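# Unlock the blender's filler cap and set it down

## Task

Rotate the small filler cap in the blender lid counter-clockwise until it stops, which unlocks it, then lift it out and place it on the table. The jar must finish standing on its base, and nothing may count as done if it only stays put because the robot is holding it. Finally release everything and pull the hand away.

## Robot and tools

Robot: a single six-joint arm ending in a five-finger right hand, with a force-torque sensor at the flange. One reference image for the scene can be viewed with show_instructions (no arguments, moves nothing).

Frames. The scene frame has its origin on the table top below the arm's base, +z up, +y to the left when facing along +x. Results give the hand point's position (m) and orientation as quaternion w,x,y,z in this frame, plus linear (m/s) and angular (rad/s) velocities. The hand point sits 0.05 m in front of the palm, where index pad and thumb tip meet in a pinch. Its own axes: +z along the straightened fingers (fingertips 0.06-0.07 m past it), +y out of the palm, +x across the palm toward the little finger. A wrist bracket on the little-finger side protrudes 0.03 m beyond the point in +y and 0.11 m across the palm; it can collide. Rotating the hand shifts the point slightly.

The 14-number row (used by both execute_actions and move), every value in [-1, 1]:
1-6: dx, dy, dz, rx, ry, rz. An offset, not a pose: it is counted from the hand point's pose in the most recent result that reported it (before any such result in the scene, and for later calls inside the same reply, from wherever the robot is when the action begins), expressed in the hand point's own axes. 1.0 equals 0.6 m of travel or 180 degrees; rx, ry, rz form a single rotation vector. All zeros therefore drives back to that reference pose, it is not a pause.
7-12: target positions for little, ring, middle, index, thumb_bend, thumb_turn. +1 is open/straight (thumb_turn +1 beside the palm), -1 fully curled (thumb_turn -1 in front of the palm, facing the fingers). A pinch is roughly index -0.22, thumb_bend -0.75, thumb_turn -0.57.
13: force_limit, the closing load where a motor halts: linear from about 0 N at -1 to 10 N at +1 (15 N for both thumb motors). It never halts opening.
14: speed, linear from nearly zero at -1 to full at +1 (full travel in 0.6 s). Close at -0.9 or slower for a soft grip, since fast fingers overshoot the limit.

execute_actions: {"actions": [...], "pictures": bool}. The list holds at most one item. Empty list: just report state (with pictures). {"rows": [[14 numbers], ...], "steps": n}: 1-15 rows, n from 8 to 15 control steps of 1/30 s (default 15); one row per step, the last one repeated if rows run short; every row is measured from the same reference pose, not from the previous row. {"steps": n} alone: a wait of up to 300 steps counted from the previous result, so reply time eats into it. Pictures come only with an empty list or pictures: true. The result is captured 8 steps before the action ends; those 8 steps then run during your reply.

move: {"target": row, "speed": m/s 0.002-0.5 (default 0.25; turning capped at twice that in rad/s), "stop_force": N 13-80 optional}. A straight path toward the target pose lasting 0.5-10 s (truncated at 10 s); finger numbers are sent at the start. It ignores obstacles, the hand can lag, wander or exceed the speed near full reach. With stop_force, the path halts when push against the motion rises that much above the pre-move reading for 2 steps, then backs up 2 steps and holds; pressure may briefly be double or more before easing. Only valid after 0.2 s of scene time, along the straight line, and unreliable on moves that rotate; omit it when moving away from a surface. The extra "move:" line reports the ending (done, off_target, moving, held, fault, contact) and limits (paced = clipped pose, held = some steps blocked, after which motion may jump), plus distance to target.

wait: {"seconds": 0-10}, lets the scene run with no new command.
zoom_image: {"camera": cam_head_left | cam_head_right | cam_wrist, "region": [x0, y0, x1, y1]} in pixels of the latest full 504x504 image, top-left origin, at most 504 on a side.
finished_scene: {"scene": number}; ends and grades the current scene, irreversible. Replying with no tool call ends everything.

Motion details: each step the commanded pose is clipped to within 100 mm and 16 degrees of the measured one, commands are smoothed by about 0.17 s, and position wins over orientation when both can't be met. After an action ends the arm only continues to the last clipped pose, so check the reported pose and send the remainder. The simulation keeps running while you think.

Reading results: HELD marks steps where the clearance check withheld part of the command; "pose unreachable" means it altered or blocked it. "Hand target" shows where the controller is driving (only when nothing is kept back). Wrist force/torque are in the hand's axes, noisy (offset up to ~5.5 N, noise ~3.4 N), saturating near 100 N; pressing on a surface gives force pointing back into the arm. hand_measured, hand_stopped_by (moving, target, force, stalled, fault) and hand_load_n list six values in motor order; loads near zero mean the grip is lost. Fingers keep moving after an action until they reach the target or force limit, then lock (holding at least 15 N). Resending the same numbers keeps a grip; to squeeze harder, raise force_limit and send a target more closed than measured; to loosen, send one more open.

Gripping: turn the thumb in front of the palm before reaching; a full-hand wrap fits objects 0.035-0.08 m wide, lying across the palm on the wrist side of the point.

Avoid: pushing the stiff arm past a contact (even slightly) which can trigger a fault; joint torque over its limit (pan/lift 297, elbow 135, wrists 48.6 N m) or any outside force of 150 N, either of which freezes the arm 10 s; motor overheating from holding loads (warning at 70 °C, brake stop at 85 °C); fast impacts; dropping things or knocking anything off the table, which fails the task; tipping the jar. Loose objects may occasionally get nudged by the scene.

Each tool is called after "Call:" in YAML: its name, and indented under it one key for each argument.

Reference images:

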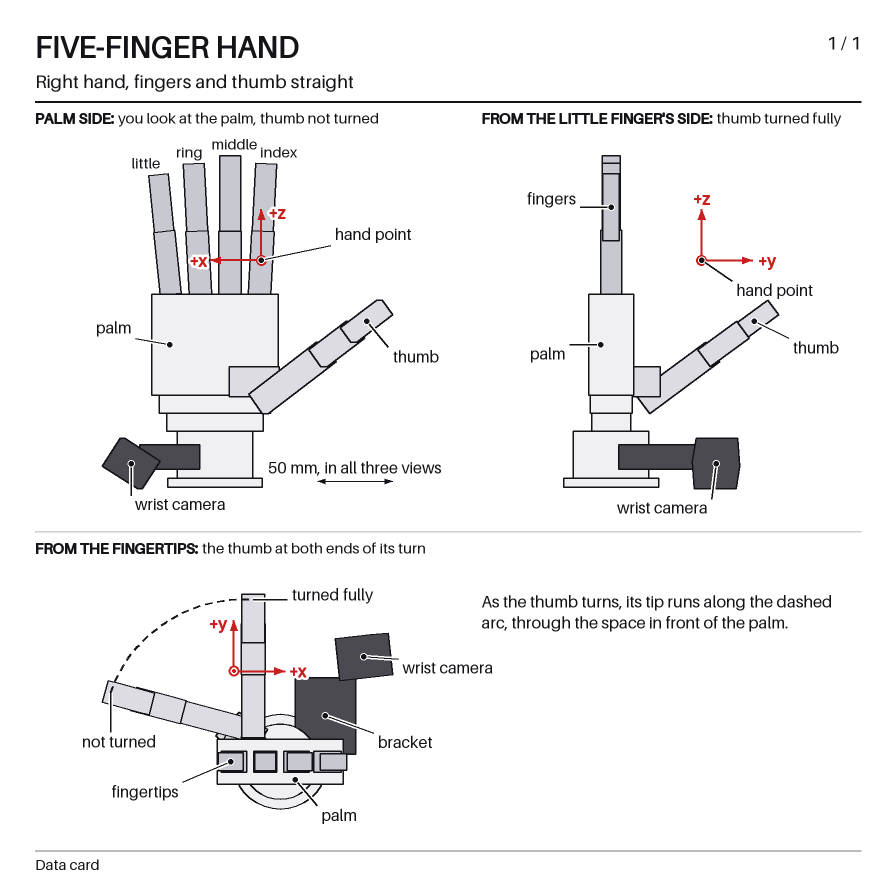

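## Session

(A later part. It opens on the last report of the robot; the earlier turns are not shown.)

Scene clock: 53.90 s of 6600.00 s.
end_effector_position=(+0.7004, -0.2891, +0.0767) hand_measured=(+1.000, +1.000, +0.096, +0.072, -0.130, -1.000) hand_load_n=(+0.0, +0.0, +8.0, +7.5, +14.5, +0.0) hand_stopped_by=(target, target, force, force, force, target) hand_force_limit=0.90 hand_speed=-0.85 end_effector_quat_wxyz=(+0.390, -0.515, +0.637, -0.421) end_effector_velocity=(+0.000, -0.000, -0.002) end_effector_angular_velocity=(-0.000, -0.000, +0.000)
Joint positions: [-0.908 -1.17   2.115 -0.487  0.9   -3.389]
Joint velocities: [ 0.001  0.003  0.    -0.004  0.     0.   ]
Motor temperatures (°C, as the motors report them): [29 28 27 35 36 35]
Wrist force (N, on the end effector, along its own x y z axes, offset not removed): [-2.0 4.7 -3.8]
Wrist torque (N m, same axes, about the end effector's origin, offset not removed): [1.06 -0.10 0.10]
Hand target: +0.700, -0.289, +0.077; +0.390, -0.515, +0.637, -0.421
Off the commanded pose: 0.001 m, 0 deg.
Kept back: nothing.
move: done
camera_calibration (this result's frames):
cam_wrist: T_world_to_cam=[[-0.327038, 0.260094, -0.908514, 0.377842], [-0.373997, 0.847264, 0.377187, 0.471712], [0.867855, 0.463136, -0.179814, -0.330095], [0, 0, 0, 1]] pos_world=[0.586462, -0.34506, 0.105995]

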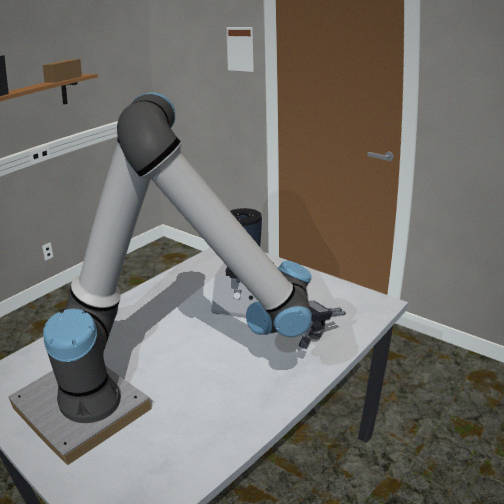

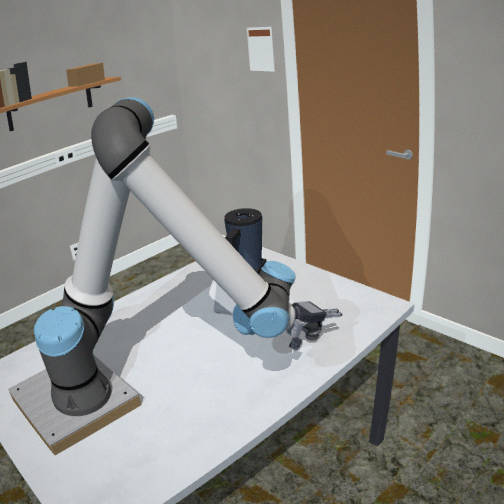

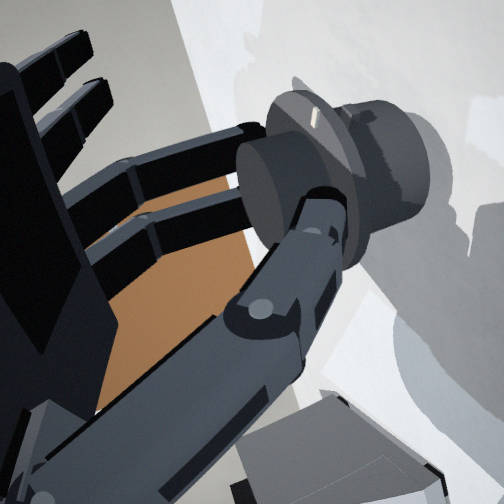

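Call:
move:
  target: [0.003,0.047,0.017,0,0,0,1,1,-0.35,-0.35,-0.5,-1,0.9,-0.85]
  speed: 0.006
  stop_force: 13

Scene clock: 58.30 s of 6600.00 s.
end_effector_position=(+0.7003, -0.2890, +0.0539) hand_measured=(+1.000, +1.000, +0.096, +0.072, -0.130, -1.000) hand_load_n=(+0.0, +0.0, +9.5, +11.5, +9.0, +4.0) hand_stopped_by=(target, target, force, force, force, target) hand_force_limit=0.90 hand_speed=-0.85 end_effector_quat_wxyz=(+0.390, -0.515, +0.637, -0.421) end_effector_velocity=(-0.001, +0.000, +0.001) end_effector_angular_velocity=(+0.002, +0.001, -0.001)
Joint positions: [-0.908 -1.134  2.122 -0.529  0.9   -3.389]
Joint velocities: [-0.001 -0.003  0.001  0.004 -0.     0.   ]
Motor temperatures (°C, as the motors report them): [29 28 27 35 36 35]
Wrist force (N, on the end effector, along its own x y z axes, offset not removed): [-3.5 -17.6 -3.3]
Wrist torque (N m, same axes, about the end effector's origin, offset not removed): [-1.05 -0.93 0.13]
Hand target: +0.700, -0.289, +0.054; +0.390, -0.515, +0.637, -0.421
Off the commanded pose: 0.007 m, 0 deg.
Kept back: nothing.
move: contact
camera_calibration (this result's frames):
cam_wrist: T_world_to_cam=[[-0.327091, 0.260159, -0.908476, 0.35715], [-0.374066, 0.847188, 0.377288, 0.48024], [0.867805, 0.463238, -0.179791, -0.334159], [0, 0, 0, 1]] pos_world=[0.586447, -0.344974, 0.0831947]

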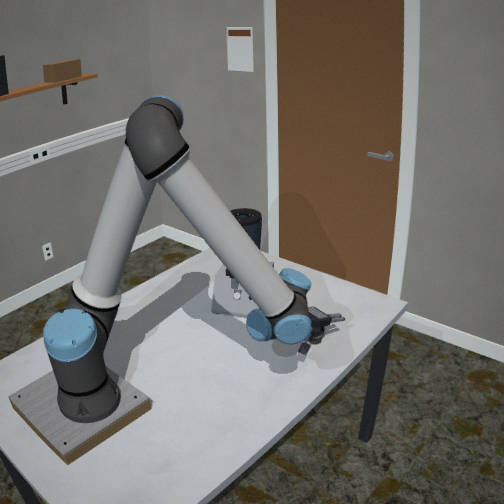

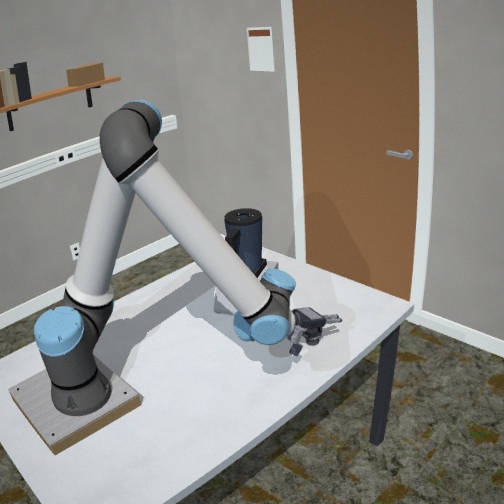

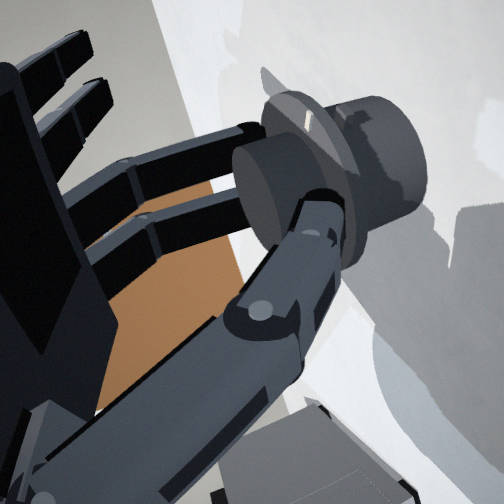

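Call:
move:
  target: [0,-0.005,-0.002,0,0,0,1,1,0.35,0.35,-0.08,-1,0,-0.5]
  speed: 0.01

Call:
move:
  target: [-0.012,-0.19,-0.08,0,0,0,1,1,0.35,0.35,-0.08,-1,0,-0.5]
  speed: 0.1

Scene clock: 59.27 s of 6600.00 s.
end_effector_position=(+0.7002, -0.2892, +0.0570) hand_measured=(+1.000, +1.000, +0.350, +0.350, -0.080, -1.000) hand_load_n=(+0.0, +0.0, +0.0, +0.0, +0.0, +0.0) hand_stopped_by=(target, target, target, target, target, target) hand_force_limit=0.00 hand_speed=-0.50 end_effector_quat_wxyz=(+0.390, -0.515, +0.637, -0.421) end_effector_velocity=(+0.000, +0.000, +0.001) end_effector_angular_velocity=(-0.000, -0.000, +0.001)
Joint positions: [-0.909 -1.139  2.121 -0.523  0.9   -3.389]
Joint velocities: [ 0.001 -0.001 -0.001  0.002 -0.    -0.   ]
Motor temperatures (°C, as the motors report them): [29 28 27 35 36 35]
Wrist force (N, on the end effector, along its own x y z axes, offset not removed): [-3.9 -6.5 3.4]
Wrist torque (N m, same axes, about the end effector's origin, offset not removed): [-1.35 0.13 -0.16]
Hand target: +0.700, -0.289, +0.057; +0.390, -0.515, +0.637, -0.421
Off the commanded pose: 0.000 m, 0 deg.
Kept back: nothing.
move: done
camera_calibration (this result's frames):
cam_wrist: T_world_to_cam=[[-0.327088, 0.26016, -0.908477, 0.359998], [-0.374064, 0.84719, 0.377287, 0.479151], [0.867808, 0.463234, -0.179789, -0.333402], [0, 0, 0, 1]] pos_world=[0.586313, -0.345146, 0.0863303]

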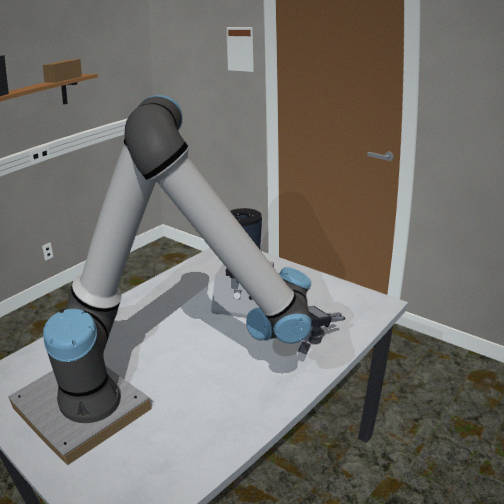

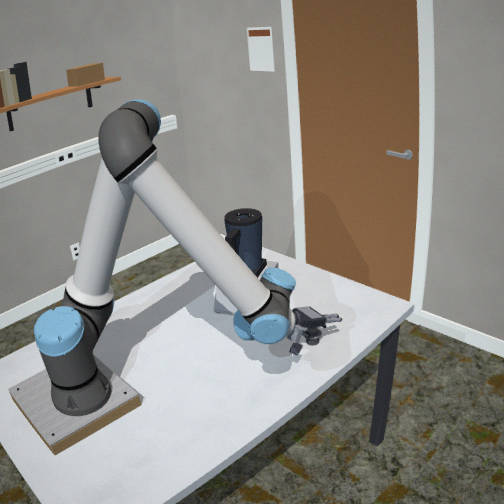

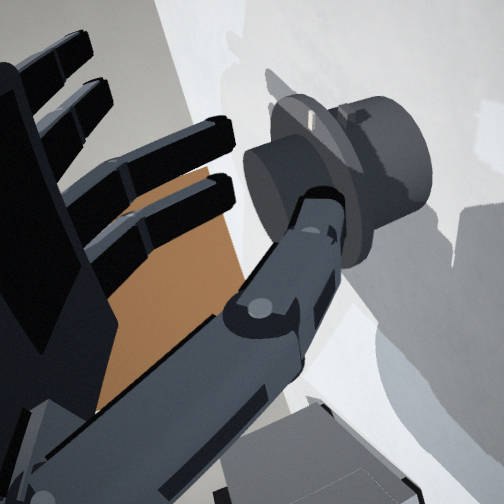

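Scene clock: 60.97 s of 6600.00 s.
end_effector_position=(+0.6940, -0.2884, +0.1807) hand_measured=(+1.000, +1.000, +0.350, +0.350, -0.080, -1.000) hand_load_n=(+0.0, +0.0, +0.0, +0.0, +0.0, +0.0) hand_stopped_by=(target, target, target, target, target, target) hand_force_limit=0.00 hand_speed=-0.50 end_effector_quat_wxyz=(+0.390, -0.515, +0.637, -0.421) end_effector_velocity=(-0.000, -0.000, +0.001) end_effector_angular_velocity=(-0.002, +0.000, +0.001)
Joint positions: [-0.913 -1.324  2.074 -0.289  0.895 -3.392]
Joint velocities: [-0.    -0.002 -0.001  0.003 -0.    -0.002]
Motor temperatures (°C, as the motors report them): [29 28 27 35 36 35]
Wrist force (N, on the end effector, along its own x y z axes, offset not removed): [0.0 -2.0 -1.4]
Wrist torque (N m, same axes, about the end effector's origin, offset not removed): [-0.27 -0.25 0.42]
Hand target: +0.694, -0.288, +0.181; +0.390, -0.515, +0.637, -0.421
Off the commanded pose: 0.000 m, 0 deg.
Kept back: nothing.
move: done
camera_calibration (this result's frames):
cam_wrist: T_world_to_cam=[[-0.327076, 0.260178, -0.908476, 0.470101], [-0.374061, 0.847187, 0.377297, 0.429553], [0.867813, 0.46323, -0.179772, -0.306091], [0, 0, 0, 1]] pos_world=[0.580068, -0.344431, 0.20998]

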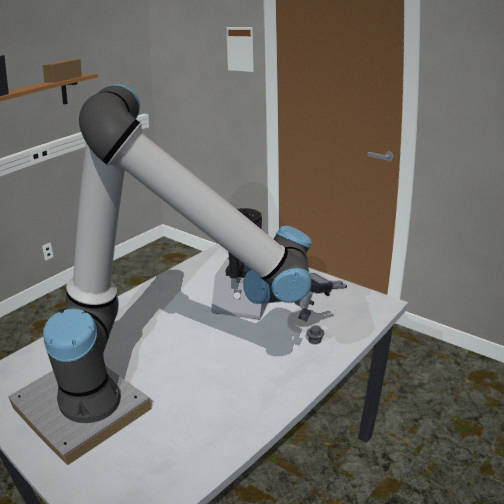

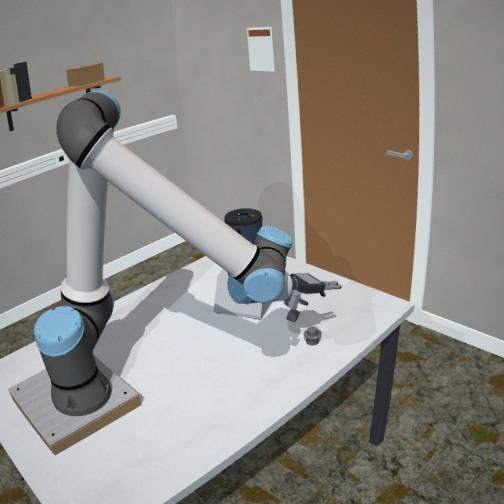

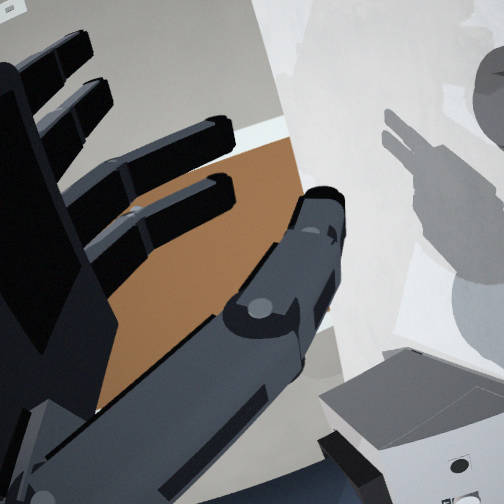

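Call:
finished_scene:
  scene: 1

The scene is finished: the task was done.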